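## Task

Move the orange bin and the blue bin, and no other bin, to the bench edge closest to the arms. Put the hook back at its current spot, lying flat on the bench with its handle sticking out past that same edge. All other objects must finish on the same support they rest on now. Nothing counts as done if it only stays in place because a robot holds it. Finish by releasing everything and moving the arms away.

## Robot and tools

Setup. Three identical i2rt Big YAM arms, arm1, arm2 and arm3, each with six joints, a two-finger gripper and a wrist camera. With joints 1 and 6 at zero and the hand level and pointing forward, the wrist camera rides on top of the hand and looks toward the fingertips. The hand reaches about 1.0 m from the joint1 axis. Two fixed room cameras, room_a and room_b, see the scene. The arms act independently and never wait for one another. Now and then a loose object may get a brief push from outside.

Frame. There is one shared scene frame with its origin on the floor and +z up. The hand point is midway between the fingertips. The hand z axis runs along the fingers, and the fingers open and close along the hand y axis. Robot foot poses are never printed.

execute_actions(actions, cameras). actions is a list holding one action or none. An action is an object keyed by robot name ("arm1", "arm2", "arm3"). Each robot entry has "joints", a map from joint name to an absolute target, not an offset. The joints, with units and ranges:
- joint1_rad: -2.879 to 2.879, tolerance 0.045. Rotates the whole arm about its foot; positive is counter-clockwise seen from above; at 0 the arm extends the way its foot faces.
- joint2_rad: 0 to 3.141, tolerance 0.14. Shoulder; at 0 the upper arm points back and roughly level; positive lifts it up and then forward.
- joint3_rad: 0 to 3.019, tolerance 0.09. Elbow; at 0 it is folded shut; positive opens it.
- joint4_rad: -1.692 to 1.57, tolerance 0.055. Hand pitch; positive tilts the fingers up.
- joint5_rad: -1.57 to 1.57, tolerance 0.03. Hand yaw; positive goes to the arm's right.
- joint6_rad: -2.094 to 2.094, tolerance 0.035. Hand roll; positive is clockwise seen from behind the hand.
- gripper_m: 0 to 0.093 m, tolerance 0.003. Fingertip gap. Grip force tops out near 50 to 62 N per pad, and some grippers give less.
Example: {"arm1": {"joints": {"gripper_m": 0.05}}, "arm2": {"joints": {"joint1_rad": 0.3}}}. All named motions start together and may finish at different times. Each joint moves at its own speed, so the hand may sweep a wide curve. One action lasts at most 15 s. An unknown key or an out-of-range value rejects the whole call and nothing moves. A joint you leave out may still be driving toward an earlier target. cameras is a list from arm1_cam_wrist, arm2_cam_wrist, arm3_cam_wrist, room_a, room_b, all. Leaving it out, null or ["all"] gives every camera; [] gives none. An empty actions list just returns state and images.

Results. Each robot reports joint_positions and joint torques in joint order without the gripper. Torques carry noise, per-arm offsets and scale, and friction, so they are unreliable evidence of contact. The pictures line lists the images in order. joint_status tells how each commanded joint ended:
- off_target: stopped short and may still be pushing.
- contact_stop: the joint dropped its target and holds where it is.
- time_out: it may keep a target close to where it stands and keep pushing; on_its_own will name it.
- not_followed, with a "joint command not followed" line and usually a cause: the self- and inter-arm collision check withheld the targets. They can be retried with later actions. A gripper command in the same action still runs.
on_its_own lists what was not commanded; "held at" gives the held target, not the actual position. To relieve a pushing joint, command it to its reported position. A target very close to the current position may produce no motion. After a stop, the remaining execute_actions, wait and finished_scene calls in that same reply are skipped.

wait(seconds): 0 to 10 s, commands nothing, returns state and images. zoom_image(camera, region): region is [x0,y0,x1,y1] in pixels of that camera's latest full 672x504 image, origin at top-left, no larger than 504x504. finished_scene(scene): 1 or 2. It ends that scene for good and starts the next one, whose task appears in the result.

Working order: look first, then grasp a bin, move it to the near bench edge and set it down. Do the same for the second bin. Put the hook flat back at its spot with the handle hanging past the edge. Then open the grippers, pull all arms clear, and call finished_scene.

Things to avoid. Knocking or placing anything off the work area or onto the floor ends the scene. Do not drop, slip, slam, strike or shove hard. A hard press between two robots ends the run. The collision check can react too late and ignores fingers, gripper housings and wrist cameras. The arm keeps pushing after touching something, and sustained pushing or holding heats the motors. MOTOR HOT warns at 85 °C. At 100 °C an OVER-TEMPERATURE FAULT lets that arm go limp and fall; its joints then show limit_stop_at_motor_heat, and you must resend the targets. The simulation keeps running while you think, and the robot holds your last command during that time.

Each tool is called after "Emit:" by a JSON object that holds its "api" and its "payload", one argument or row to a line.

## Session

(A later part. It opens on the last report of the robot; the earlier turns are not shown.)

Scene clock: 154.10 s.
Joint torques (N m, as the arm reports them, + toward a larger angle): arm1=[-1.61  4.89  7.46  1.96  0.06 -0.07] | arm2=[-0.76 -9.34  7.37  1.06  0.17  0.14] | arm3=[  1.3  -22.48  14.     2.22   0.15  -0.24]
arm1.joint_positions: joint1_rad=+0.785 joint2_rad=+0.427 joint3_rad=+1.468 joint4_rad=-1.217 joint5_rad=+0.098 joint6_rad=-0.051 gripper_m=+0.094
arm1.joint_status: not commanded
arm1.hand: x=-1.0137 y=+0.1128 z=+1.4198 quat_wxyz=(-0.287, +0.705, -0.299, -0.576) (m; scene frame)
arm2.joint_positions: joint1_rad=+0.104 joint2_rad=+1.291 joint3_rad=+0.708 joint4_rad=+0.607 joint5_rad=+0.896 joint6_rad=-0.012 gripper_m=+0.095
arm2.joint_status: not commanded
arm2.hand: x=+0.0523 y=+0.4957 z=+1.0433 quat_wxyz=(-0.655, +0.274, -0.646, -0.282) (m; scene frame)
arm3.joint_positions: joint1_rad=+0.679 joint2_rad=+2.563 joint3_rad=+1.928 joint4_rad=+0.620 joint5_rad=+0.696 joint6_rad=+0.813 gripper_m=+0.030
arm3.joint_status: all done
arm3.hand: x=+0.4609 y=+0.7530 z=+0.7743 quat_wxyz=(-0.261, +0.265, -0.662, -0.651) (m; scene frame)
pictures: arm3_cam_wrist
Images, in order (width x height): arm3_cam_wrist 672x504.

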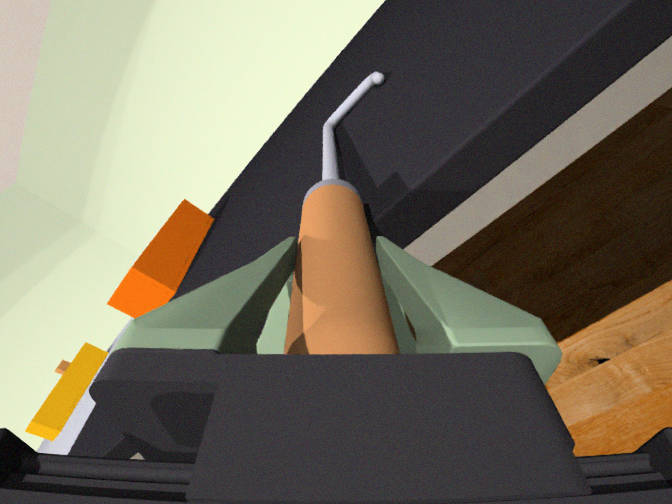

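Emit:
{"api": "execute_actions", "payload": {
  "actions": [
    {"arm3":{"joints":{"gripper_m":0.05}}}
  ],
  "cameras": []
}}

Emit:
{"api": "execute_actions", "payload": {
  "actions": [
    {"arm3":{"joints":{"joint6_rad":0,"gripper_m":0.07}},"arm2":{"joints":{"joint1_rad":0,"joint3_rad":1.97,"joint4_rad":0.5,"joint5_rad":-0.70,"gripper_m":0.08}}}
  ],
  "cameras": ["arm3_cam_wrist"]
}}

Emit:
{"api": "execute_actions", "payload": {
  "actions": [
    {"arm3":{"joints":{"joint2_rad":1.7,"joint4_rad":0}}}
  ],
  "cameras": []
}}

Emit:
{"api": "execute_actions", "payload": {
  "actions": [
    {"arm3":{"joints":{"joint1_rad":0,"joint4_rad":-0.4,"joint5_rad":-1.1}}}
  ],
  "cameras": []
}}

Emit:
{"api": "execute_actions", "payload": {
  "actions": [
    {"arm2":{"joints":{"joint1_rad":-0.72,"joint2_rad":2.4}}}
  ],
  "cameras": ["arm2_cam_wrist","arm3_cam_wrist"]
}}

Scene clock: 159.43 s.
Joint torques (N m, as the arm reports them, + toward a larger angle): arm1=[-1.59  4.91  7.47  1.96  0.05 -0.06] | arm2=[-1.11 -9.47  7.4   1.09  0.18  0.12] | arm3=[  0.87 -23.03  14.11   2.18   0.09  -0.26]
arm1.joint_positions: joint1_rad=+0.785 joint2_rad=+0.427 joint3_rad=+1.468 joint4_rad=-1.217 joint5_rad=+0.098 joint6_rad=-0.051 gripper_m=+0.094
arm1.joint_status: not commanded
arm1.hand: x=-1.0137 y=+0.1128 z=+1.4198 quat_wxyz=(-0.287, +0.705, -0.299, -0.576) (m; scene frame)
arm2.joint_positions: joint1_rad=+0.104 joint2_rad=+1.291 joint3_rad=+0.708 joint4_rad=+0.607 joint5_rad=+0.896 joint6_rad=-0.012 gripper_m=+0.095
arm2.joint_status: not commanded
arm2.hand: x=+0.0523 y=+0.4957 z=+1.0433 quat_wxyz=(-0.655, +0.274, -0.646, -0.282) (m; scene frame)
arm3.joint_positions: joint1_rad=+0.679 joint2_rad=+2.563 joint3_rad=+1.928 joint4_rad=+0.625 joint5_rad=+0.696 joint6_rad=+0.813 gripper_m=+0.050
arm3.joint_status: all done
arm3.hand: x=+0.4609 y=+0.7531 z=+0.7753 quat_wxyz=(-0.261, +0.264, -0.661, -0.652) (m; scene frame)
pictures: none
No camera images: the call's "cameras" was empty. Leave "cameras" out to get every camera's image.

Scene clock: 161.47 s.
Joint torques (N m, as the arm reports them, + toward a larger angle): arm1=[-1.55  4.92  7.47  1.96  0.05 -0.06] | arm2=[ 0.16 -7.67  8.6   0.33  0.25  0.21] | arm3=[  0.57 -22.95  14.33   2.08   0.13  -0.16]
arm1.joint_positions: joint1_rad=+0.785 joint2_rad=+0.427 joint3_rad=+1.468 joint4_rad=-1.217 joint5_rad=+0.098 joint6_rad=-0.051 gripper_m=+0.094
arm1.joint_status: not commanded
arm1.hand: x=-1.0137 y=+0.1128 z=+1.4198 quat_wxyz=(-0.287, +0.705, -0.299, -0.576) (m; scene frame)
arm2.joint_positions: joint1_rad=-0.006 joint2_rad=+1.300 joint3_rad=+1.942 joint4_rad=+0.498 joint5_rad=-0.696 joint6_rad=-0.012 gripper_m=+0.080
arm2.joint_status: all done
arm2.hand: x=-0.1365 y=+0.3748 z=+1.6655 quat_wxyz=(-0.594, +0.376, +0.100, -0.704) (m; scene frame)
arm3.joint_positions: joint1_rad=+0.679 joint2_rad=+2.563 joint3_rad=+1.928 joint4_rad=+0.625 joint5_rad=+0.696 joint6_rad=+0.015 gripper_m=+0.070
arm3.joint_status: all done
arm3.hand: x=+0.4609 y=+0.7531 z=+0.7753 quat_wxyz=(-0.493, +0.500, -0.507, -0.500) (m; scene frame)
pictures: arm3_cam_wrist
Images, in order (width x height): arm3_cam_wrist 672x504.

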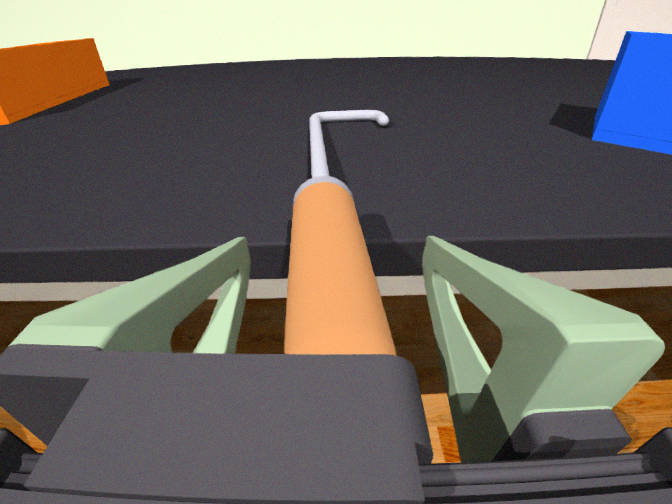

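Scene clock: 163.40 s.
Joint torques (N m, as the arm reports them, + toward a larger angle): arm1=[-1.57  4.91  7.46  1.95  0.05 -0.06] | arm2=[-0.08 -7.98  8.37  0.22  0.25  0.18] | arm3=[  0.78 -15.49  11.16   1.38  -0.03  -0.22]
arm1.joint_positions: joint1_rad=+0.785 joint2_rad=+0.427 joint3_rad=+1.468 joint4_rad=-1.217 joint5_rad=+0.098 joint6_rad=-0.051 gripper_m=+0.094
arm1.joint_status: not commanded
arm1.hand: x=-1.0137 y=+0.1128 z=+1.4198 quat_wxyz=(-0.287, +0.705, -0.299, -0.576) (m; scene frame)
arm2.joint_positions: joint1_rad=-0.006 joint2_rad=+1.300 joint3_rad=+1.942 joint4_rad=+0.498 joint5_rad=-0.696 joint6_rad=-0.012 gripper_m=+0.080
arm2.joint_status: not commanded
arm2.hand: x=-0.1365 y=+0.3748 z=+1.6655 quat_wxyz=(-0.594, +0.376, +0.100, -0.704) (m; scene frame)
arm3.joint_positions: joint1_rad=+0.679 joint2_rad=+1.706 joint3_rad=+1.970 joint4_rad=+0.002 joint5_rad=+0.696 joint6_rad=+0.014 gripper_m=+0.070
arm3.joint_status: all done
arm3.hand: x=+0.5802 y=+0.6167 z=+1.3745 quat_wxyz=(-0.498, +0.399, -0.493, -0.592) (m; scene frame)
pictures: none
No camera images: the call's "cameras" was empty. Leave "cameras" out to get every camera's image.

Scene clock: 165.27 s.
Joint torques (N m, as the arm reports them, + toward a larger angle): arm1=[-1.56  4.92  7.47  1.96  0.06 -0.06] | arm2=[-0.22 -7.74  8.46  0.24  0.25  0.19] | arm3=[  1.41 -15.91  11.29   1.1   -0.06  -0.16]
arm1.joint_positions: joint1_rad=+0.785 joint2_rad=+0.427 joint3_rad=+1.468 joint4_rad=-1.217 joint5_rad=+0.098 joint6_rad=-0.051 gripper_m=+0.094
arm1.joint_status: not commanded
arm1.hand: x=-1.0137 y=+0.1128 z=+1.4198 quat_wxyz=(-0.287, +0.705, -0.299, -0.576) (m; scene frame)
arm2.joint_positions: joint1_rad=-0.006 joint2_rad=+1.300 joint3_rad=+1.942 joint4_rad=+0.498 joint5_rad=-0.696 joint6_rad=-0.012 gripper_m=+0.080
arm2.joint_status: not commanded
arm2.hand: x=-0.1365 y=+0.3748 z=+1.6655 quat_wxyz=(-0.594, +0.376, +0.100, -0.704) (m; scene frame)
arm3.joint_positions: joint1_rad=-0.003 joint2_rad=+1.705 joint3_rad=+1.970 joint4_rad=-0.391 joint5_rad=-1.097 joint6_rad=+0.013 gripper_m=+0.070
arm3.joint_status: all done
arm3.hand: x=+0.7868 y=+0.6600 z=+1.2999 quat_wxyz=(-0.111, +0.695, -0.211, -0.678) (m; scene frame)
pictures: none
No camera images: the call's "cameras" was empty. Leave "cameras" out to get every camera's image.

Scene clock: 167.27 s.
Joint torques (N m, as the arm reports them, + toward a larger angle): arm1=[-1.56  4.92  7.47  1.96  0.05 -0.06] | arm2=[ -1.21 -27.19  10.7    1.85  -0.01   0.14] | arm3=[  1.45 -16.14  11.33   1.28  -0.07  -0.21]
arm1.joint_positions: joint1_rad=+0.785 joint2_rad=+0.427 joint3_rad=+1.468 joint4_rad=-1.217 joint5_rad=+0.098 joint6_rad=-0.051 gripper_m=+0.094
arm1.joint_status: not commanded
arm1.hand: x=-1.0137 y=+0.1128 z=+1.4198 quat_wxyz=(-0.287, +0.705, -0.299, -0.576) (m; scene frame)
arm2.joint_positions: joint1_rad=-0.712 joint2_rad=+2.393 joint3_rad=+1.942 joint4_rad=+0.489 joint5_rad=-0.698 joint6_rad=-0.012 gripper_m=+0.080
arm2.joint_status: all done
arm2.hand: x=+0.4627 y=+0.7623 z=+0.9162 quat_wxyz=(-0.513, +0.506, -0.480, -0.501) (m; scene frame)
arm3.joint_positions: joint1_rad=-0.003 joint2_rad=+1.705 joint3_rad=+1.970 joint4_rad=-0.391 joint5_rad=-1.097 joint6_rad=+0.013 gripper_m=+0.070
arm3.joint_status: not commanded
arm3.hand: x=+0.7868 y=+0.6600 z=+1.2999 quat_wxyz=(-0.111, +0.695, -0.211, -0.678) (m; scene frame)
pictures: arm2_cam_wrist, arm3_cam_wrist
Images, in order (width x height): arm2_cam_wrist 672x504, arm3_cam_wrist 672x504.

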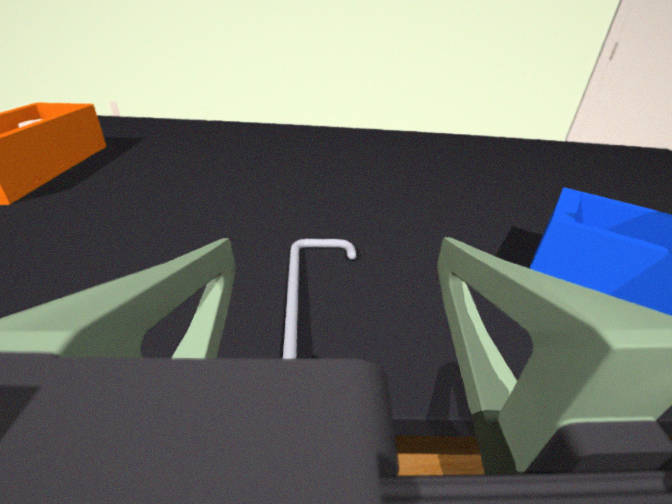

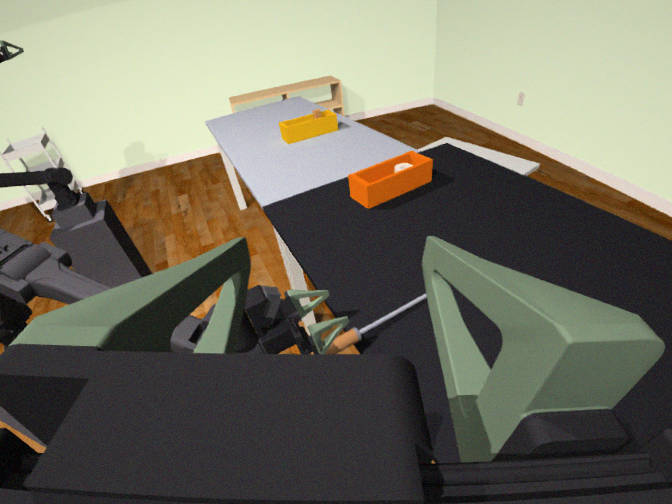

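Emit:
{"api": "execute_actions", "payload": {
  "actions": [
    {"arm2":{"joints":{"joint2_rad":2.56,"joint4_rad":0.63,"joint5_rad":-0.78,"gripper_m":0.093}}}
  ],
  "cameras": ["arm2_cam_wrist"]
}}

Scene clock: 171.13 s.
Joint torques (N m, as the arm reports them, + toward a larger angle): arm1=[-1.58  4.91  7.48  1.96  0.05 -0.06] | arm2=[ -1.42 -29.74   9.84   1.84  -0.1    0.13] | arm3=[  1.08 -16.1   11.38   1.03  -0.08  -0.18]
arm1.joint_positions: joint1_rad=+0.785 joint2_rad=+0.427 joint3_rad=+1.468 joint4_rad=-1.217 joint5_rad=+0.098 joint6_rad=-0.051 gripper_m=+0.094
arm1.joint_status: not commanded
arm1.hand: x=-1.0137 y=+0.1128 z=+1.4198 quat_wxyz=(-0.287, +0.705, -0.299, -0.576) (m; scene frame)
arm2.joint_positions: joint1_rad=-0.712 joint2_rad=+2.571 joint3_rad=+1.942 joint4_rad=+0.616 joint5_rad=-0.776 joint6_rad=-0.012 gripper_m=+0.093
arm2.joint_status: all done
arm2.hand: x=+0.4476 y=+0.7592 z=+0.7872 quat_wxyz=(-0.475, +0.526, -0.478, -0.519) (m; scene frame)
arm3.joint_positions: joint1_rad=-0.003 joint2_rad=+1.705 joint3_rad=+1.970 joint4_rad=-0.391 joint5_rad=-1.097 joint6_rad=+0.013 gripper_m=+0.070
arm3.joint_status: not commanded
arm3.hand: x=+0.7868 y=+0.6600 z=+1.2999 quat_wxyz=(-0.111, +0.695, -0.211, -0.678) (m; scene frame)
pictures: arm2_cam_wrist
Images, in order (width x height): arm2_cam_wrist 672x504.

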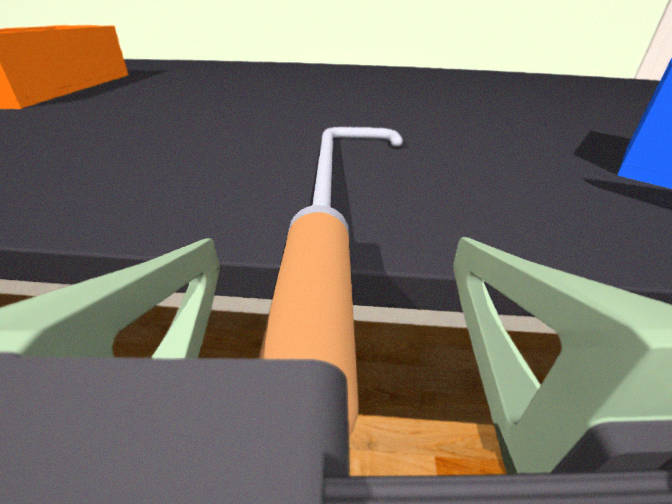

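Emit:
{"api": "execute_actions", "payload": {
  "actions": [
    {"arm2":{"joints":{"joint3_rad":1.905,"joint4_rad":0.65,"gripper_m":0.05,"joint6_rad":0.7}}}
  ],
  "cameras": ["arm2_cam_wrist"]
}}

Scene clock: 174.67 s.
Joint torques (N m, as the arm reports them, + toward a larger angle): arm1=[-1.55  4.89  7.47  1.97  0.05 -0.06] | arm2=[ -1.03 -29.29   7.21   1.93  -0.09   0.13] | arm3=[  0.87 -16.28  11.35   1.1   -0.09  -0.25]
arm1.joint_positions: joint1_rad=+0.785 joint2_rad=+0.427 joint3_rad=+1.468 joint4_rad=-1.217 joint5_rad=+0.098 joint6_rad=-0.051 gripper_m=+0.094
arm1.joint_status: not commanded
arm1.hand: x=-1.0137 y=+0.1128 z=+1.4198 quat_wxyz=(-0.287, +0.705, -0.299, -0.576) (m; scene frame)
arm2.joint_positions: joint1_rad=-0.712 joint2_rad=+2.567 joint3_rad=+1.913 joint4_rad=+0.636 joint5_rad=-0.776 joint6_rad=+0.684 gripper_m=+0.050
arm2.joint_status: all done
arm2.hand: x=+0.4436 y=+0.7544 z=+0.7795 quat_wxyz=(-0.268, +0.331, -0.630, -0.649) (m; scene frame)
arm3.joint_positions: joint1_rad=-0.003 joint2_rad=+1.705 joint3_rad=+1.970 joint4_rad=-0.391 joint5_rad=-1.097 joint6_rad=+0.013 gripper_m=+0.070
arm3.joint_status: not commanded
arm3.hand: x=+0.7868 y=+0.6600 z=+1.2999 quat_wxyz=(-0.111, +0.695, -0.211, -0.678) (m; scene frame)
pictures: arm2_cam_wrist
Images, in order (width x height): arm2_cam_wrist 672x504.

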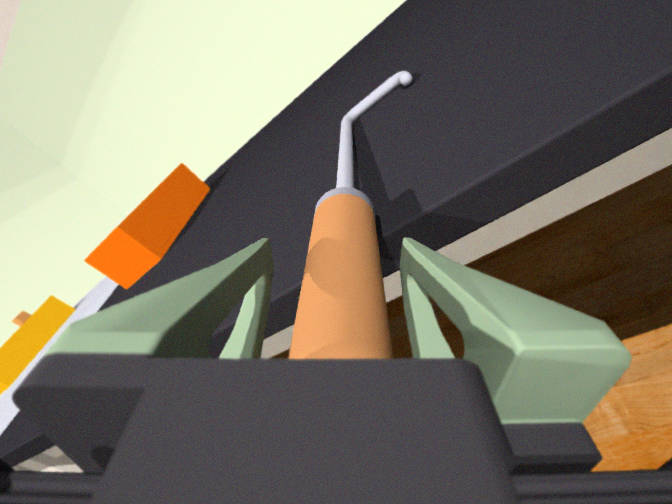

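Emit:
{"api": "execute_actions", "payload": {
  "actions": [
    {"arm2":{"joints":{"joint3_rad":1.89,"gripper_m":0.0}}}
  ],
  "cameras": []
}}

Emit:
{"api": "execute_actions", "payload": {
  "actions": [
    {"arm2":{"joints":{"joint2_rad":2.49,"joint4_rad":0.6,"joint6_rad":1.15}}}
  ],
  "cameras": []
}}

Emit:
{"api": "execute_actions", "payload": {
  "actions": [
    {"arm2":{"joints":{"joint2_rad":2.25,"joint4_rad":0.5,"joint6_rad":1.8}}}
  ],
  "cameras": ["arm2_cam_wrist"]
}}

Emit:
{"api": "execute_actions", "payload": {
  "actions": [
    {"arm2":{"joints":{"joint1_rad":0.04,"joint5_rad":0}}}
  ],
  "cameras": ["arm2_cam_wrist","arm3_cam_wrist","room_a"]
}}

Scene clock: 180.87 s.
Joint torques (N m, as the arm reports them, + toward a larger angle): arm1=[-1.56  4.92  7.47  1.96  0.06 -0.06] | arm2=[ -0.93 -28.95   6.54   1.74  -0.06   0.11] | arm3=[  0.69 -16.06  11.3    1.07  -0.09  -0.17]
arm1.joint_positions: joint1_rad=+0.785 joint2_rad=+0.427 joint3_rad=+1.468 joint4_rad=-1.217 joint5_rad=+0.098 joint6_rad=-0.051 gripper_m=+0.094
arm1.joint_status: not commanded
arm1.hand: x=-1.0137 y=+0.1128 z=+1.4198 quat_wxyz=(-0.287, +0.705, -0.299, -0.576) (m; scene frame)
arm2.joint_positions: joint1_rad=-0.712 joint2_rad=+2.567 joint3_rad=+1.906 joint4_rad=+0.639 joint5_rad=-0.776 joint6_rad=+0.687 gripper_m=+0.030
arm2.joint_status: gripper_m off_target (ended at +0.030, target +0.000); the others done
arm2.hand: x=+0.4425 y=+0.7531 z=+0.7772 quat_wxyz=(-0.266, +0.330, -0.632, -0.649) (m; scene frame)
arm3.joint_positions: joint1_rad=-0.003 joint2_rad=+1.705 joint3_rad=+1.970 joint4_rad=-0.391 joint5_rad=-1.097 joint6_rad=+0.013 gripper_m=+0.070
arm3.joint_status: not commanded
arm3.hand: x=+0.7868 y=+0.6600 z=+1.2999 quat_wxyz=(-0.111, +0.695, -0.211, -0.678) (m; scene frame)
pictures: none
No camera images: the call's "cameras" was empty. Leave "cameras" out to get every camera's image.

Scene clock: 182.37 s.
Joint torques (N m, as the arm reports them, + toward a larger angle): arm1=[-1.57  4.9   7.47  1.96  0.05 -0.06] | arm2=[ -1.16 -31.12   7.74   1.55  -0.08   0.22] | arm3=[  1.45 -15.88  11.34   1.16  -0.09  -0.19]
arm1.joint_positions: joint1_rad=+0.785 joint2_rad=+0.427 joint3_rad=+1.468 joint4_rad=-1.217 joint5_rad=+0.098 joint6_rad=-0.051 gripper_m=+0.094
arm1.joint_status: not commanded
arm1.hand: x=-1.0137 y=+0.1128 z=+1.4198 quat_wxyz=(-0.287, +0.705, -0.299, -0.576) (m; scene frame)
arm2.joint_positions: joint1_rad=-0.714 joint2_rad=+2.520 joint3_rad=+1.892 joint4_rad=+0.596 joint5_rad=-0.777 joint6_rad=+1.117 gripper_m=+0.030
arm2.joint_status: all done
arm2.hand: x=+0.4440 y=+0.7523 z=+0.8015 quat_wxyz=(-0.119, +0.185, -0.691, -0.689) (m; scene frame)
arm3.joint_positions: joint1_rad=-0.003 joint2_rad=+1.705 joint3_rad=+1.970 joint4_rad=-0.391 joint5_rad=-1.097 joint6_rad=+0.013 gripper_m=+0.070
arm3.joint_status: not commanded
arm3.hand: x=+0.7868 y=+0.6600 z=+1.2999 quat_wxyz=(-0.111, +0.695, -0.211, -0.678) (m; scene frame)
pictures: none
No camera images: the call's "cameras" was empty. Leave "cameras" out to get every camera's image.

Scene clock: 184.00 s.
Joint torques (N m, as the arm reports them, + toward a larger angle): arm1=[-1.58  4.91  7.46  1.96  0.05 -0.07] | arm2=[ -1.01 -30.48  10.5    2.22   0.04   0.12] | arm3=[  0.72 -15.88  11.23   1.04  -0.06  -0.18]
arm1.joint_positions: joint1_rad=+0.785 joint2_rad=+0.427 joint3_rad=+1.468 joint4_rad=-1.217 joint5_rad=+0.098 joint6_rad=-0.051 gripper_m=+0.094
arm1.joint_status: not commanded
arm1.hand: x=-1.0137 y=+0.1128 z=+1.4198 quat_wxyz=(-0.287, +0.705, -0.299, -0.576) (m; scene frame)
arm2.joint_positions: joint1_rad=-0.715 joint2_rad=+2.285 joint3_rad=+1.864 joint4_rad=+0.478 joint5_rad=-0.779 joint6_rad=+1.780 gripper_m=+0.030
arm2.joint_status: all done
arm2.hand: x=+0.4386 y=+0.7451 z=+0.9638 quat_wxyz=(+0.094, -0.025, -0.692, -0.715) (m; scene frame)
arm3.joint_positions: joint1_rad=-0.003 joint2_rad=+1.705 joint3_rad=+1.970 joint4_rad=-0.391 joint5_rad=-1.097 joint6_rad=+0.013 gripper_m=+0.070
arm3.joint_status: not commanded
arm3.hand: x=+0.7868 y=+0.6600 z=+1.2999 quat_wxyz=(-0.111, +0.695, -0.211, -0.678) (m; scene frame)
pictures: arm2_cam_wrist
Images, in order (width x height): arm2_cam_wrist 672x504.

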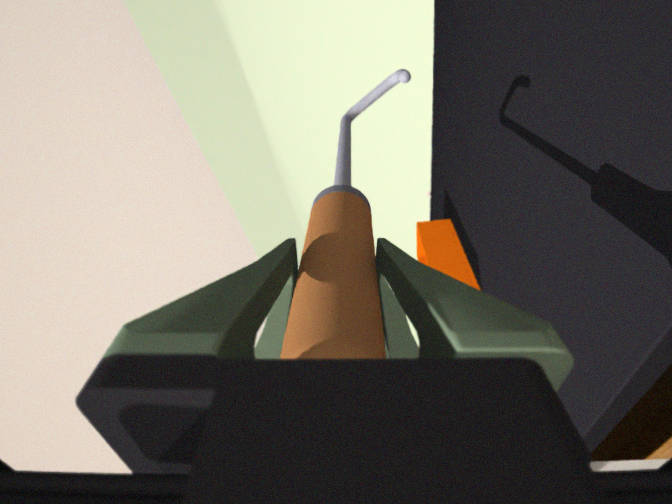

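Scene clock: 186.60 s.
Joint torques (N m, as the arm reports them, + toward a larger angle): arm1=[-1.57  4.92  7.47  1.96  0.05 -0.06] | arm2=[ -1.17 -30.89  10.56   2.37   0.09   0.09] | arm3=[  0.97 -15.92  11.26   1.03  -0.06  -0.15]
arm1.joint_positions: joint1_rad=+0.785 joint2_rad=+0.427 joint3_rad=+1.468 joint4_rad=-1.217 joint5_rad=+0.098 joint6_rad=-0.051 gripper_m=+0.094
arm1.joint_status: not commanded
arm1.hand: x=-1.0137 y=+0.1128 z=+1.4198 quat_wxyz=(-0.287, +0.705, -0.299, -0.576) (m; scene frame)
arm2.joint_positions: joint1_rad=+0.047 joint2_rad=+2.287 joint3_rad=+1.864 joint4_rad=+0.475 joint5_rad=+0.000 joint6_rad=+1.783 gripper_m=+0.030
arm2.joint_status: all done
arm2.hand: x=-0.0860 y=+0.9123 z=+0.9638 quat_wxyz=(+0.104, -0.046, -0.687, -0.718) (m; scene frame)
arm3.joint_positions: joint1_rad=-0.003 joint2_rad=+1.705 joint3_rad=+1.970 joint4_rad=-0.391 joint5_rad=-1.097 joint6_rad=+0.013 gripper_m=+0.070
arm3.joint_status: not commanded
arm3.hand: x=+0.7868 y=+0.6600 z=+1.2999 quat_wxyz=(-0.111, +0.695, -0.211, -0.678) (m; scene frame)
pictures: arm2_cam_wrist, arm3_cam_wrist, room_a
Images, in order (width x height): arm2_cam_wrist 672x504, arm3_cam_wrist 672x504, room_a 672x504.

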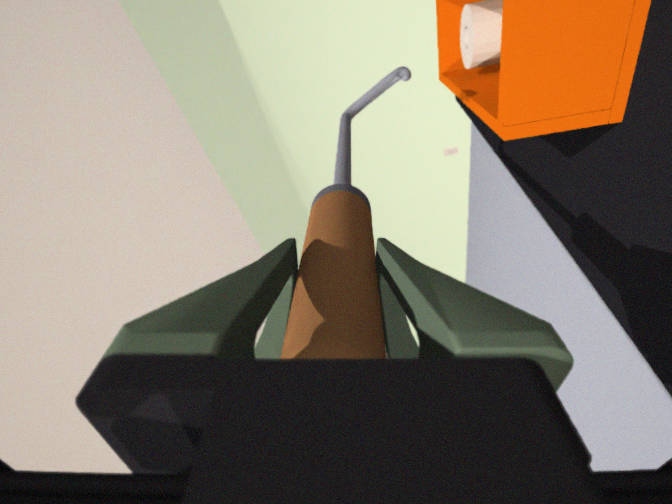

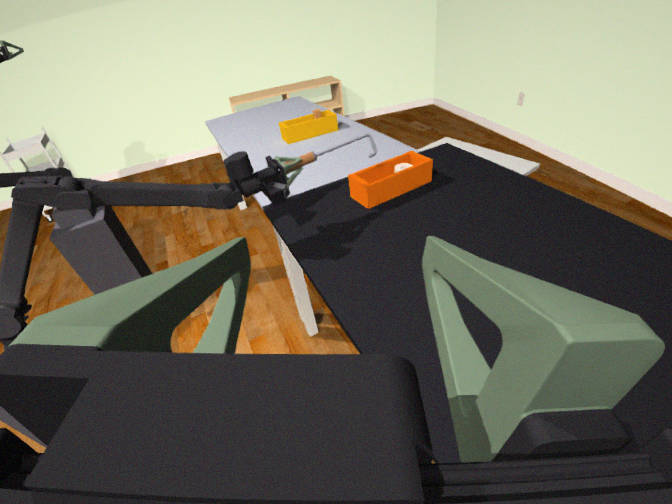

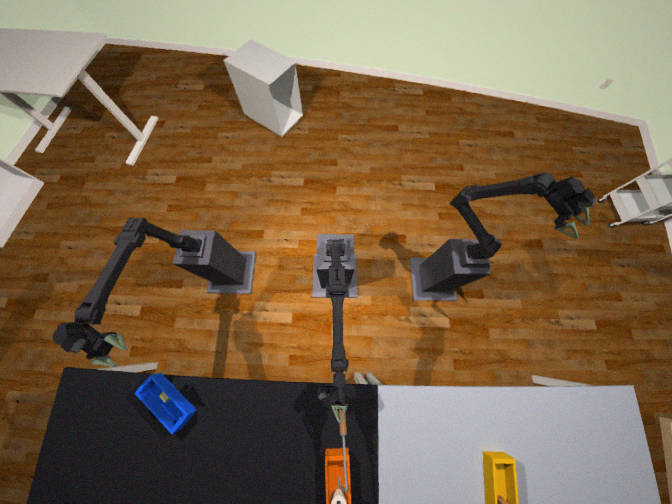

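Emit:
{"api": "execute_actions", "payload": {
  "actions": [
    {"arm2":{"joints":{"joint1_rad":0.03,"joint2_rad":2.39}}}
  ],
  "cameras": ["arm3_cam_wrist"]
}}

Emit:
{"api": "execute_actions", "payload": {
  "actions": [
    {"arm2":{"joints":{"joint2_rad":2.26,"joint3_rad":1.66,"joint4_rad":0.61}}}
  ],
  "cameras": []
}}

Emit:
{"api": "execute_actions", "payload": {
  "actions": [
    {"arm2":{"joints":{"joint2_rad":2.07,"joint3_rad":1.28,"joint4_rad":0.79}}}
  ],
  "cameras": ["arm3_cam_wrist"]
}}

Emit:
{"api": "execute_actions", "payload": {
  "actions": [
    {"arm2":{"joints":{"joint2_rad":1.9,"joint3_rad":0.955,"joint4_rad":0.95}}}
  ],
  "cameras": ["arm3_cam_wrist","room_a"]
}}

Scene clock: 191.27 s.
Joint torques (N m, as the arm reports them, + toward a larger angle): arm1=[-1.55  4.9   7.47  1.96  0.06 -0.06] | arm2=[ -0.71 -30.74  10.01   1.6    0.02   0.01] | arm3=[  1.29 -15.94  11.32   1.18  -0.08  -0.18]
arm1.joint_positions: joint1_rad=+0.785 joint2_rad=+0.427 joint3_rad=+1.468 joint4_rad=-1.217 joint5_rad=+0.098 joint6_rad=-0.051 gripper_m=+0.094
arm1.joint_status: not commanded
arm1.hand: x=-1.0137 y=+0.1128 z=+1.4198 quat_wxyz=(-0.287, +0.705, -0.299, -0.576) (m; scene frame)
arm2.joint_positions: joint1_rad=+0.035 joint2_rad=+2.419 joint3_rad=+1.864 joint4_rad=+0.497 joint5_rad=+0.001 joint6_rad=+1.793 gripper_m=+0.030
arm2.joint_status: all done
arm2.hand: x=-0.0748 y=+0.9184 z=+0.8503 quat_wxyz=(+0.097, -0.058, -0.725, -0.679) (m; scene frame)
arm3.joint_positions: joint1_rad=-0.003 joint2_rad=+1.705 joint3_rad=+1.970 joint4_rad=-0.391 joint5_rad=-1.097 joint6_rad=+0.013 gripper_m=+0.070
arm3.joint_status: not commanded
arm3.hand: x=+0.7868 y=+0.6600 z=+1.2999 quat_wxyz=(-0.111, +0.695, -0.211, -0.678) (m; scene frame)
pictures: arm3_cam_wrist
Images, in order (width x height): arm3_cam_wrist 672x504.

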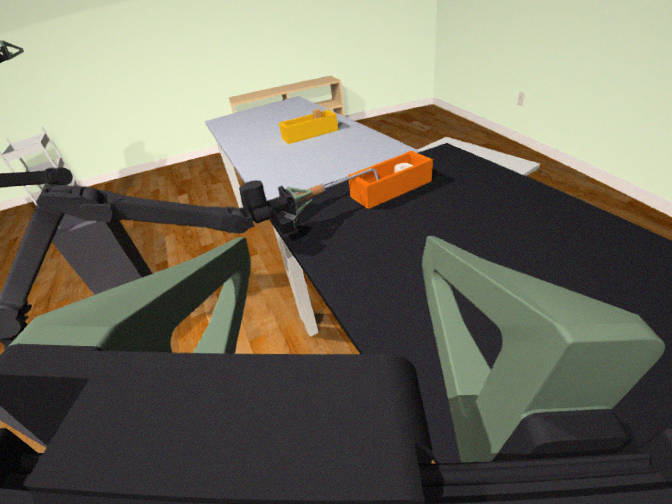

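Scene clock: 192.20 s.
Joint torques (N m, as the arm reports them, + toward a larger angle): arm1=[-1.57  4.92  7.47  1.97  0.05 -0.06] | arm2=[ -1.16 -29.82   8.08   2.84   0.01  -0.01] | arm3=[  1.73 -16.13  11.31   1.21  -0.1   -0.16]
arm1.joint_positions: joint1_rad=+0.785 joint2_rad=+0.427 joint3_rad=+1.468 joint4_rad=-1.217 joint5_rad=+0.098 joint6_rad=-0.051 gripper_m=+0.094
arm1.joint_status: not commanded
arm1.hand: x=-1.0137 y=+0.1128 z=+1.4198 quat_wxyz=(-0.287, +0.705, -0.299, -0.576) (m; scene frame)
arm2.joint_positions: joint1_rad=+0.035 joint2_rad=+2.303 joint3_rad=+1.658 joint4_rad=+0.574 joint5_rad=+0.001 joint6_rad=+1.793 gripper_m=+0.030
arm2.joint_status: all done
arm2.hand: x=-0.0720 y=+0.8735 z=+0.8556 quat_wxyz=(+0.096, -0.058, -0.729, -0.675) (m; scene frame)
arm3.joint_positions: joint1_rad=-0.003 joint2_rad=+1.705 joint3_rad=+1.970 joint4_rad=-0.391 joint5_rad=-1.097 joint6_rad=+0.013 gripper_m=+0.070
arm3.joint_status: not commanded
arm3.hand: x=+0.7868 y=+0.6600 z=+1.2999 quat_wxyz=(-0.111, +0.695, -0.211, -0.678) (m; scene frame)
pictures: none
No camera images: the call's "cameras" was empty. Leave "cameras" out to get every camera's image.

Scene clock: 193.40 s.
Joint torques (N m, as the arm reports them, + toward a larger angle): arm1=[-1.57  4.9   7.46  1.96  0.05 -0.06] | arm2=[ -1.03 -24.72   7.95   2.96   0.04   0.02] | arm3=[  0.86 -15.34  11.28   1.03  -0.04  -0.16]
arm1.joint_positions: joint1_rad=+0.785 joint2_rad=+0.427 joint3_rad=+1.468 joint4_rad=-1.217 joint5_rad=+0.098 joint6_rad=-0.051 gripper_m=+0.094
arm1.joint_status: not commanded
arm1.hand: x=-1.0137 y=+0.1128 z=+1.4198 quat_wxyz=(-0.287, +0.705, -0.299, -0.576) (m; scene frame)
arm2.joint_positions: joint1_rad=+0.035 joint2_rad=+2.099 joint3_rad=+1.267 joint4_rad=+0.752 joint5_rad=+0.001 joint6_rad=+1.793 gripper_m=+0.030
arm2.joint_status: all done
arm2.hand: x=-0.0655 y=+0.7713 z=+0.8572 quat_wxyz=(+0.096, -0.058, -0.733, -0.671) (m; scene frame)
arm3.joint_positions: joint1_rad=-0.003 joint2_rad=+1.705 joint3_rad=+1.970 joint4_rad=-0.391 joint5_rad=-1.097 joint6_rad=+0.013 gripper_m=+0.070
arm3.joint_status: not commanded
arm3.hand: x=+0.7868 y=+0.6600 z=+1.2999 quat_wxyz=(-0.111, +0.695, -0.211, -0.678) (m; scene frame)
pictures: arm3_cam_wrist
Images, in order (width x height): arm3_cam_wrist 672x504.

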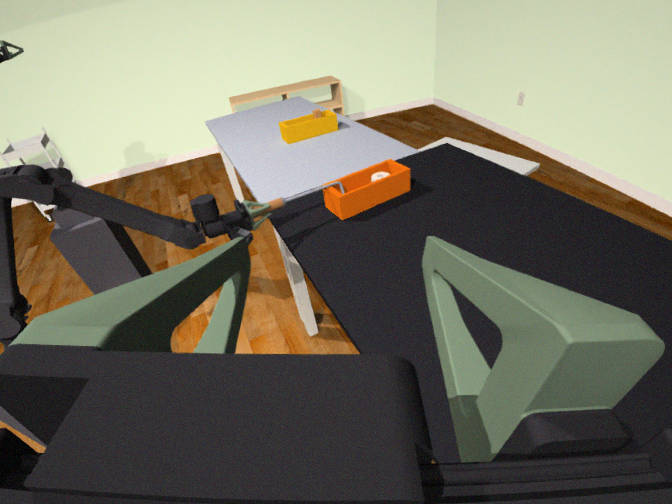

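Scene clock: 194.47 s.
Joint torques (N m, as the arm reports them, + toward a larger angle): arm1=[-1.56  4.92  7.47  1.96  0.05 -0.06] | arm2=[ -0.99 -20.55   7.07   3.08   0.05   0.02] | arm3=[  1.21 -16.37  11.26   1.08  -0.07  -0.19]
arm1.joint_positions: joint1_rad=+0.785 joint2_rad=+0.427 joint3_rad=+1.468 joint4_rad=-1.217 joint5_rad=+0.098 joint6_rad=-0.051 gripper_m=+0.094
arm1.joint_status: not commanded
arm1.hand: x=-1.0137 y=+0.1128 z=+1.4198 quat_wxyz=(-0.287, +0.705, -0.299, -0.576) (m; scene frame)
arm2.joint_positions: joint1_rad=+0.035 joint2_rad=+1.927 joint3_rad=+0.941 joint4_rad=+0.908 joint5_rad=+0.001 joint6_rad=+1.793 gripper_m=+0.030
arm2.joint_status: all done
arm2.hand: x=-0.0592 y=+0.6715 z=+0.8601 quat_wxyz=(+0.096, -0.058, -0.732, -0.672) (m; scene frame)
arm3.joint_positions: joint1_rad=-0.003 joint2_rad=+1.705 joint3_rad=+1.970 joint4_rad=-0.391 joint5_rad=-1.097 joint6_rad=+0.013 gripper_m=+0.070
arm3.joint_status: not commanded
arm3.hand: x=+0.7868 y=+0.6600 z=+1.2999 quat_wxyz=(-0.111, +0.695, -0.211, -0.678) (m; scene frame)
pictures: arm3_cam_wrist, room_a
Images, in order (width x height): arm3_cam_wrist 672x504, room_a 672x504.

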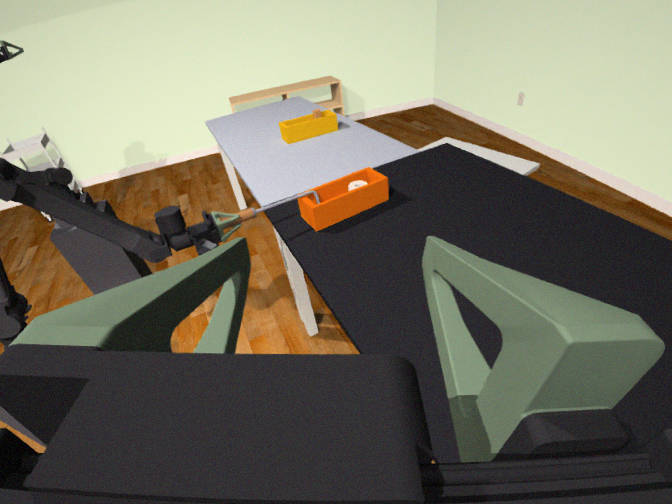

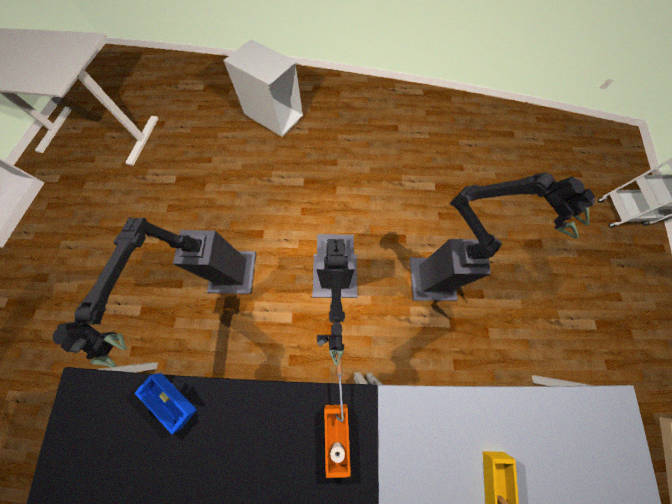

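Emit:
{"api": "execute_actions", "payload": {
  "actions": [
    {"arm2":{"joints":{"joint2_rad":1.73,"joint3_rad":0.66,"joint4_rad":1.08}}}
  ],
  "cameras": ["arm3_cam_wrist","room_a"]
}}

Emit:
{"api": "execute_actions", "payload": {
  "actions": [
    {"arm2":{"joints":{"joint3_rad":0.86,"joint4_rad":1.15}},"arm3":{"joints":{"joint1_rad":-0.3,"joint5_rad":0.696,"joint4_rad":0.5,"gripper_m":0.093}}}
  ],
  "cameras": []
}}

Emit:
{"api": "execute_actions", "payload": {
  "actions": [
    {"arm2":{"joints":{"joint1_rad":-0.72,"joint5_rad":-0.69,"joint3_rad":1.5,"joint4_rad":0.9}}}
  ],
  "cameras": []
}}

Emit:
{"api": "execute_actions", "payload": {
  "actions": [
    {"arm2":{"joints":{"joint2_rad":2.15,"joint3_rad":1.96,"joint4_rad":0.6,"joint6_rad":1.2}}}
  ],
  "cameras": []
}}

Emit:
{"api": "execute_actions", "payload": {
  "actions": [
    {"arm2":{"joints":{"joint2_rad":2.47}}}
  ],
  "cameras": ["arm2_cam_wrist","room_a"]
}}

Scene clock: 205.73 s.
Joint torques (N m, as the arm reports them, + toward a larger angle): arm1=[-1.58  4.91  7.47  1.96  0.05 -0.07] | arm2=[ -1.15 -15.88   6.02   3.04   0.04   0.01] | arm3=[  0.93 -15.77  11.33   0.96  -0.09  -0.16]
arm1.joint_positions: joint1_rad=+0.785 joint2_rad=+0.427 joint3_rad=+1.468 joint4_rad=-1.217 joint5_rad=+0.098 joint6_rad=-0.051 gripper_m=+0.094
arm1.joint_status: not commanded
arm1.hand: x=-1.0137 y=+0.1128 z=+1.4198 quat_wxyz=(-0.287, +0.705, -0.299, -0.576) (m; scene frame)
arm2.joint_positions: joint1_rad=+0.035 joint2_rad=+1.752 joint3_rad=+0.648 joint4_rad=+1.038 joint5_rad=+0.001 joint6_rad=+1.793 gripper_m=+0.030
arm2.joint_status: all done
arm2.hand: x=-0.0529 y=+0.5724 z=+0.8695 quat_wxyz=(+0.097, -0.058, -0.728, -0.677) (m; scene frame)
arm3.joint_positions: joint1_rad=-0.003 joint2_rad=+1.705 joint3_rad=+1.970 joint4_rad=-0.391 joint5_rad=-1.097 joint6_rad=+0.013 gripper_m=+0.070
arm3.joint_status: not commanded
arm3.hand: x=+0.7868 y=+0.6600 z=+1.2999 quat_wxyz=(-0.111, +0.695, -0.211, -0.678) (m; scene frame)
pictures: arm3_cam_wrist, room_a
Images, in order (width x height): arm3_cam_wrist 672x504, room_a 672x504.

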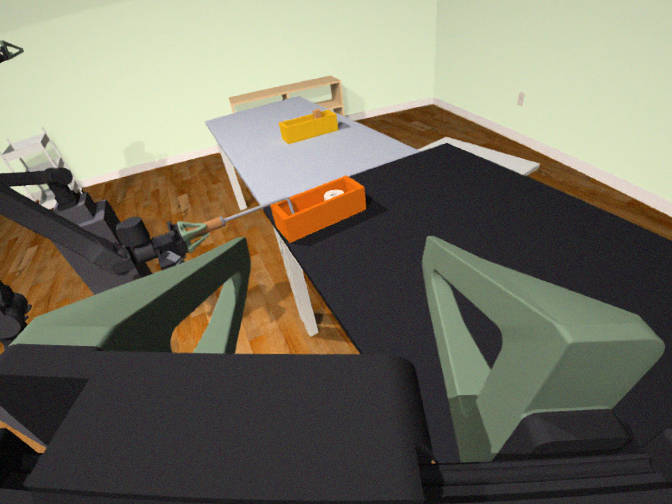

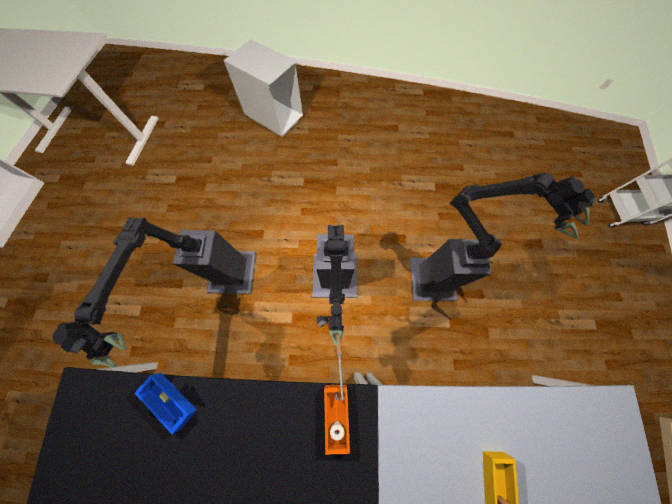

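Scene clock: 207.60 s.
Joint torques (N m, as the arm reports them, + toward a larger angle): arm1=[-1.56  4.91  7.48  1.96  0.05 -0.06] | arm2=[ -0.9  -18.25  10.14   2.87   0.01   0.  ] | arm3=[  1.01 -15.36  10.61   1.3   -0.07  -0.21]
arm1.joint_positions: joint1_rad=+0.785 joint2_rad=+0.427 joint3_rad=+1.468 joint4_rad=-1.217 joint5_rad=+0.098 joint6_rad=-0.051 gripper_m=+0.094
arm1.joint_status: not commanded
arm1.hand: x=-1.0137 y=+0.1128 z=+1.4198 quat_wxyz=(-0.287, +0.705, -0.299, -0.576) (m; scene frame)
arm2.joint_positions: joint1_rad=+0.035 joint2_rad=+1.760 joint3_rad=+0.804 joint4_rad=+1.111 joint5_rad=+0.001 joint6_rad=+1.793 gripper_m=+0.030
arm2.joint_status: all done
arm2.hand: x=-0.0561 y=+0.6209 z=+0.9516 quat_wxyz=(+0.107, -0.051, -0.648, -0.752) (m; scene frame)
arm3.joint_positions: joint1_rad=-0.302 joint2_rad=+1.705 joint3_rad=+1.970 joint4_rad=+0.487 joint5_rad=+0.693 joint6_rad=+0.012 gripper_m=+0.093
arm3.joint_status: all done
arm3.hand: x=+1.2407 y=+0.6050 z=+1.4584 quat_wxyz=(-0.768, -0.027, -0.489, -0.412) (m; scene frame)
pictures: none
No camera images: the call's "cameras" was empty. Leave "cameras" out to get every camera's image.

Scene clock: 209.47 s.
Joint torques (N m, as the arm reports them, + toward a larger angle): arm1=[-1.57  4.91  7.47  1.96  0.06 -0.06] | arm2=[ -1.06 -21.18  13.99   2.02   0.64   0.  ] | arm3=[  0.99 -15.36  10.54   1.2   -0.05  -0.2 ]
arm1.joint_positions: joint1_rad=+0.785 joint2_rad=+0.427 joint3_rad=+1.468 joint4_rad=-1.217 joint5_rad=+0.098 joint6_rad=-0.051 gripper_m=+0.094
arm1.joint_status: not commanded
arm1.hand: x=-1.0137 y=+0.1128 z=+1.4198 quat_wxyz=(-0.287, +0.705, -0.299, -0.576) (m; scene frame)
arm2.joint_positions: joint1_rad=-0.713 joint2_rad=+1.753 joint3_rad=+1.423 joint4_rad=+0.873 joint5_rad=-0.702 joint6_rad=+1.793 gripper_m=+0.030
arm2.joint_status: all done
arm2.hand: x=+0.3359 y=+0.6073 z=+1.2089 quat_wxyz=(-0.023, +0.067, -0.546, -0.835) (m; scene frame)
arm3.joint_positions: joint1_rad=-0.302 joint2_rad=+1.705 joint3_rad=+1.970 joint4_rad=+0.487 joint5_rad=+0.693 joint6_rad=+0.012 gripper_m=+0.093
arm3.joint_status: not commanded
arm3.hand: x=+1.2407 y=+0.6050 z=+1.4584 quat_wxyz=(-0.768, -0.027, -0.489, -0.412) (m; scene frame)
pictures: none
No camera images: the call's "cameras" was empty. Leave "cameras" out to get every camera's image.

Scene clock: 212.10 s.
Joint torques (N m, as the arm reports them, + toward a larger angle): arm1=[-1.56  4.9   7.46  1.96  0.06 -0.06] | arm2=[ -0.9  -30.58  15.68   2.44   0.32  -0.14] | arm3=[  1.04 -15.56  10.87   1.29  -0.07  -0.2 ]
arm1.joint_positions: joint1_rad=+0.785 joint2_rad=+0.427 joint3_rad=+1.468 joint4_rad=-1.217 joint5_rad=+0.098 joint6_rad=-0.051 gripper_m=+0.094
arm1.joint_status: not commanded
arm1.hand: x=-1.0137 y=+0.1128 z=+1.4198 quat_wxyz=(-0.287, +0.705, -0.299, -0.576) (m; scene frame)
arm2.joint_positions: joint1_rad=-0.713 joint2_rad=+2.198 joint3_rad=+1.861 joint4_rad=+0.569 joint5_rad=-0.695 joint6_rad=+1.211 gripper_m=+0.030
arm2.joint_status: joint3_rad time_out (moved +0.438 of +0.537); the others done
arm2.on_its_own: joint3_rad reads +1.861 and still pushes toward +1.960 since a time_out
arm2.hand: x=+0.4420 y=+0.7346 z=+1.0549 quat_wxyz=(-0.185, +0.170, -0.619, -0.744) (m; scene frame)
arm3.joint_positions: joint1_rad=-0.302 joint2_rad=+1.705 joint3_rad=+1.970 joint4_rad=+0.487 joint5_rad=+0.693 joint6_rad=+0.012 gripper_m=+0.093
arm3.joint_status: not commanded
arm3.hand: x=+1.2407 y=+0.6050 z=+1.4584 quat_wxyz=(-0.768, -0.027, -0.489, -0.412) (m; scene frame)
pictures: none
No camera images: the call's "cameras" was empty. Leave "cameras" out to get every camera's image.

not run: a stop came earlier in this reply.

Emit:
{"api": "execute_actions", "payload": {
  "actions": [
    {"arm2":{"joints":{"joint2_rad":2.46,"joint4_rad":0.62}}}
  ],
  "cameras": ["arm2_cam_wrist","room_a"]
}}

Scene clock: 215.17 s.
Joint torques (N m, as the arm reports them, + toward a larger angle): arm1=[-1.57  4.94  7.47  1.96  0.05 -0.06] | arm2=[ -0.73 -32.94  11.76   2.08   0.09  -0.01] | arm3=[  1.47 -15.71  10.61   1.37  -0.06  -0.19]
arm1.joint_positions: joint1_rad=+0.785 joint2_rad=+0.427 joint3_rad=+1.468 joint4_rad=-1.217 joint5_rad=+0.098 joint6_rad=-0.051 gripper_m=+0.094
arm1.joint_status: not commanded
arm1.hand: x=-1.0137 y=+0.1128 z=+1.4198 quat_wxyz=(-0.287, +0.705, -0.299, -0.576) (m; scene frame)
arm2.joint_positions: joint1_rad=-0.715 joint2_rad=+2.507 joint3_rad=+1.905 joint4_rad=+0.602 joint5_rad=-0.691 joint6_rad=+1.194 gripper_m=+0.030
arm2.joint_status: all done
arm2.hand: x=+0.4619 y=+0.7554 z=+0.8208 quat_wxyz=(-0.132, +0.134, -0.694, -0.695) (m; scene frame)
arm3.joint_positions: joint1_rad=-0.302 joint2_rad=+1.705 joint3_rad=+1.970 joint4_rad=+0.487 joint5_rad=+0.693 joint6_rad=+0.012 gripper_m=+0.093
arm3.joint_status: not commanded
arm3.hand: x=+1.2407 y=+0.6050 z=+1.4584 quat_wxyz=(-0.768, -0.027, -0.489, -0.412) (m; scene frame)
pictures: arm2_cam_wrist, room_a
Images, in order (width x height): arm2_cam_wrist 672x504, room_a 672x504.

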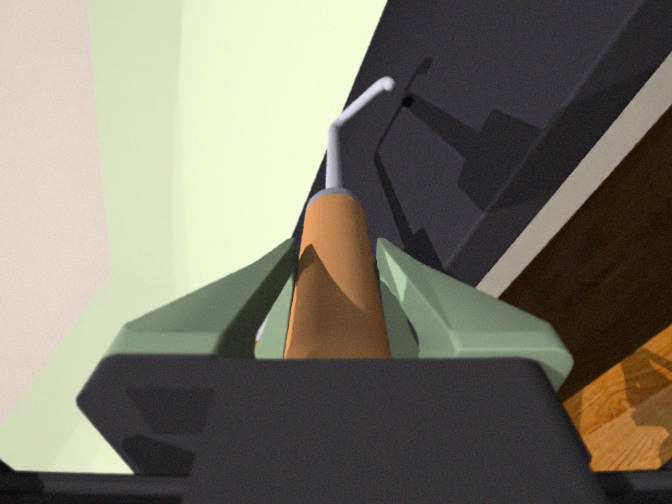

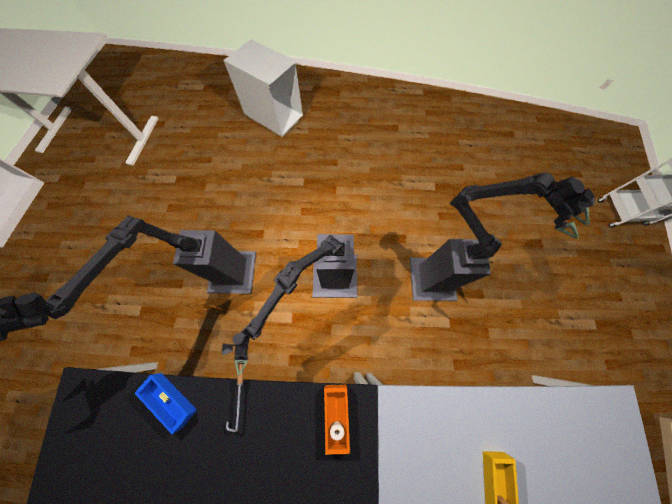

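Emit:
{"api": "execute_actions", "payload": {
  "actions": [
    {"arm2":{"joints":{"joint6_rad":0.85,"joint4_rad":0.66}}}
  ],
  "cameras": []
}}

Emit:
{"api": "execute_actions", "payload": {
  "actions": [
    {"arm2":{"joints":{"joint2_rad":2.565,"joint6_rad":0.7}}}
  ],
  "cameras": ["arm2_cam_wrist"]
}}

Scene clock: 218.43 s.
Joint torques (N m, as the arm reports them, + toward a larger angle): arm1=[-1.57  4.94  7.47  1.95  0.05 -0.06] | arm2=[ -0.75 -32.67  11.81   2.93   0.08  -0.1 ] | arm3=[  0.41 -15.67  10.58   1.36  -0.04  -0.2 ]
arm1.joint_positions: joint1_rad=+0.785 joint2_rad=+0.427 joint3_rad=+1.468 joint4_rad=-1.217 joint5_rad=+0.098 joint6_rad=-0.051 gripper_m=+0.094
arm1.joint_status: not commanded
arm1.hand: x=-1.0137 y=+0.1128 z=+1.4198 quat_wxyz=(-0.287, +0.705, -0.299, -0.576) (m; scene frame)
arm2.joint_positions: joint1_rad=-0.715 joint2_rad=+2.507 joint3_rad=+1.905 joint4_rad=+0.617 joint5_rad=-0.691 joint6_rad=+0.863 gripper_m=+0.030
arm2.joint_status: all done
arm2.hand: x=+0.4622 y=+0.7552 z=+0.8238 quat_wxyz=(-0.249, +0.249, -0.658, -0.666) (m; scene frame)
arm3.joint_positions: joint1_rad=-0.302 joint2_rad=+1.705 joint3_rad=+1.970 joint4_rad=+0.487 joint5_rad=+0.693 joint6_rad=+0.012 gripper_m=+0.093
arm3.joint_status: not commanded
arm3.hand: x=+1.2407 y=+0.6050 z=+1.4584 quat_wxyz=(-0.768, -0.027, -0.489, -0.412) (m; scene frame)
pictures: none
No camera images: the call's "cameras" was empty. Leave "cameras" out to get every camera's image.

Scene clock: 219.57 s.
Joint torques (N m, as the arm reports them, + toward a larger angle): arm1=[-1.55  4.95  7.46  1.96  0.06 -0.06] | arm2=[ -0.97 -28.99  11.5    1.77   0.1   -0.19] | arm3=[  1.38 -15.57  10.68   1.43  -0.1   -0.21]
arm1.joint_positions: joint1_rad=+0.785 joint2_rad=+0.427 joint3_rad=+1.468 joint4_rad=-1.217 joint5_rad=+0.098 joint6_rad=-0.051 gripper_m=+0.094
arm1.joint_status: not commanded
arm1.hand: x=-1.0137 y=+0.1128 z=+1.4198 quat_wxyz=(-0.287, +0.705, -0.299, -0.576) (m; scene frame)
arm2.joint_positions: joint1_rad=-0.716 joint2_rad=+2.571 joint3_rad=+1.907 joint4_rad=+0.650 joint5_rad=-0.691 joint6_rad=+0.718 gripper_m=+0.030
arm2.joint_status: all done
arm2.hand: x=+0.4603 y=+0.7518 z=+0.7766 quat_wxyz=(-0.288, +0.293, -0.648, -0.642) (m; scene frame)
arm3.joint_positions: joint1_rad=-0.302 joint2_rad=+1.705 joint3_rad=+1.970 joint4_rad=+0.487 joint5_rad=+0.693 joint6_rad=+0.012 gripper_m=+0.093
arm3.joint_status: not commanded
arm3.hand: x=+1.2407 y=+0.6050 z=+1.4584 quat_wxyz=(-0.768, -0.027, -0.489, -0.412) (m; scene frame)
pictures: arm2_cam_wrist
Images, in order (width x height): arm2_cam_wrist 672x504.

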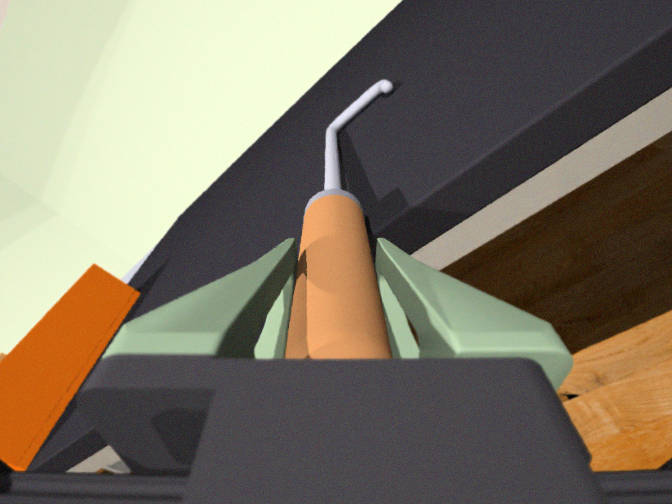

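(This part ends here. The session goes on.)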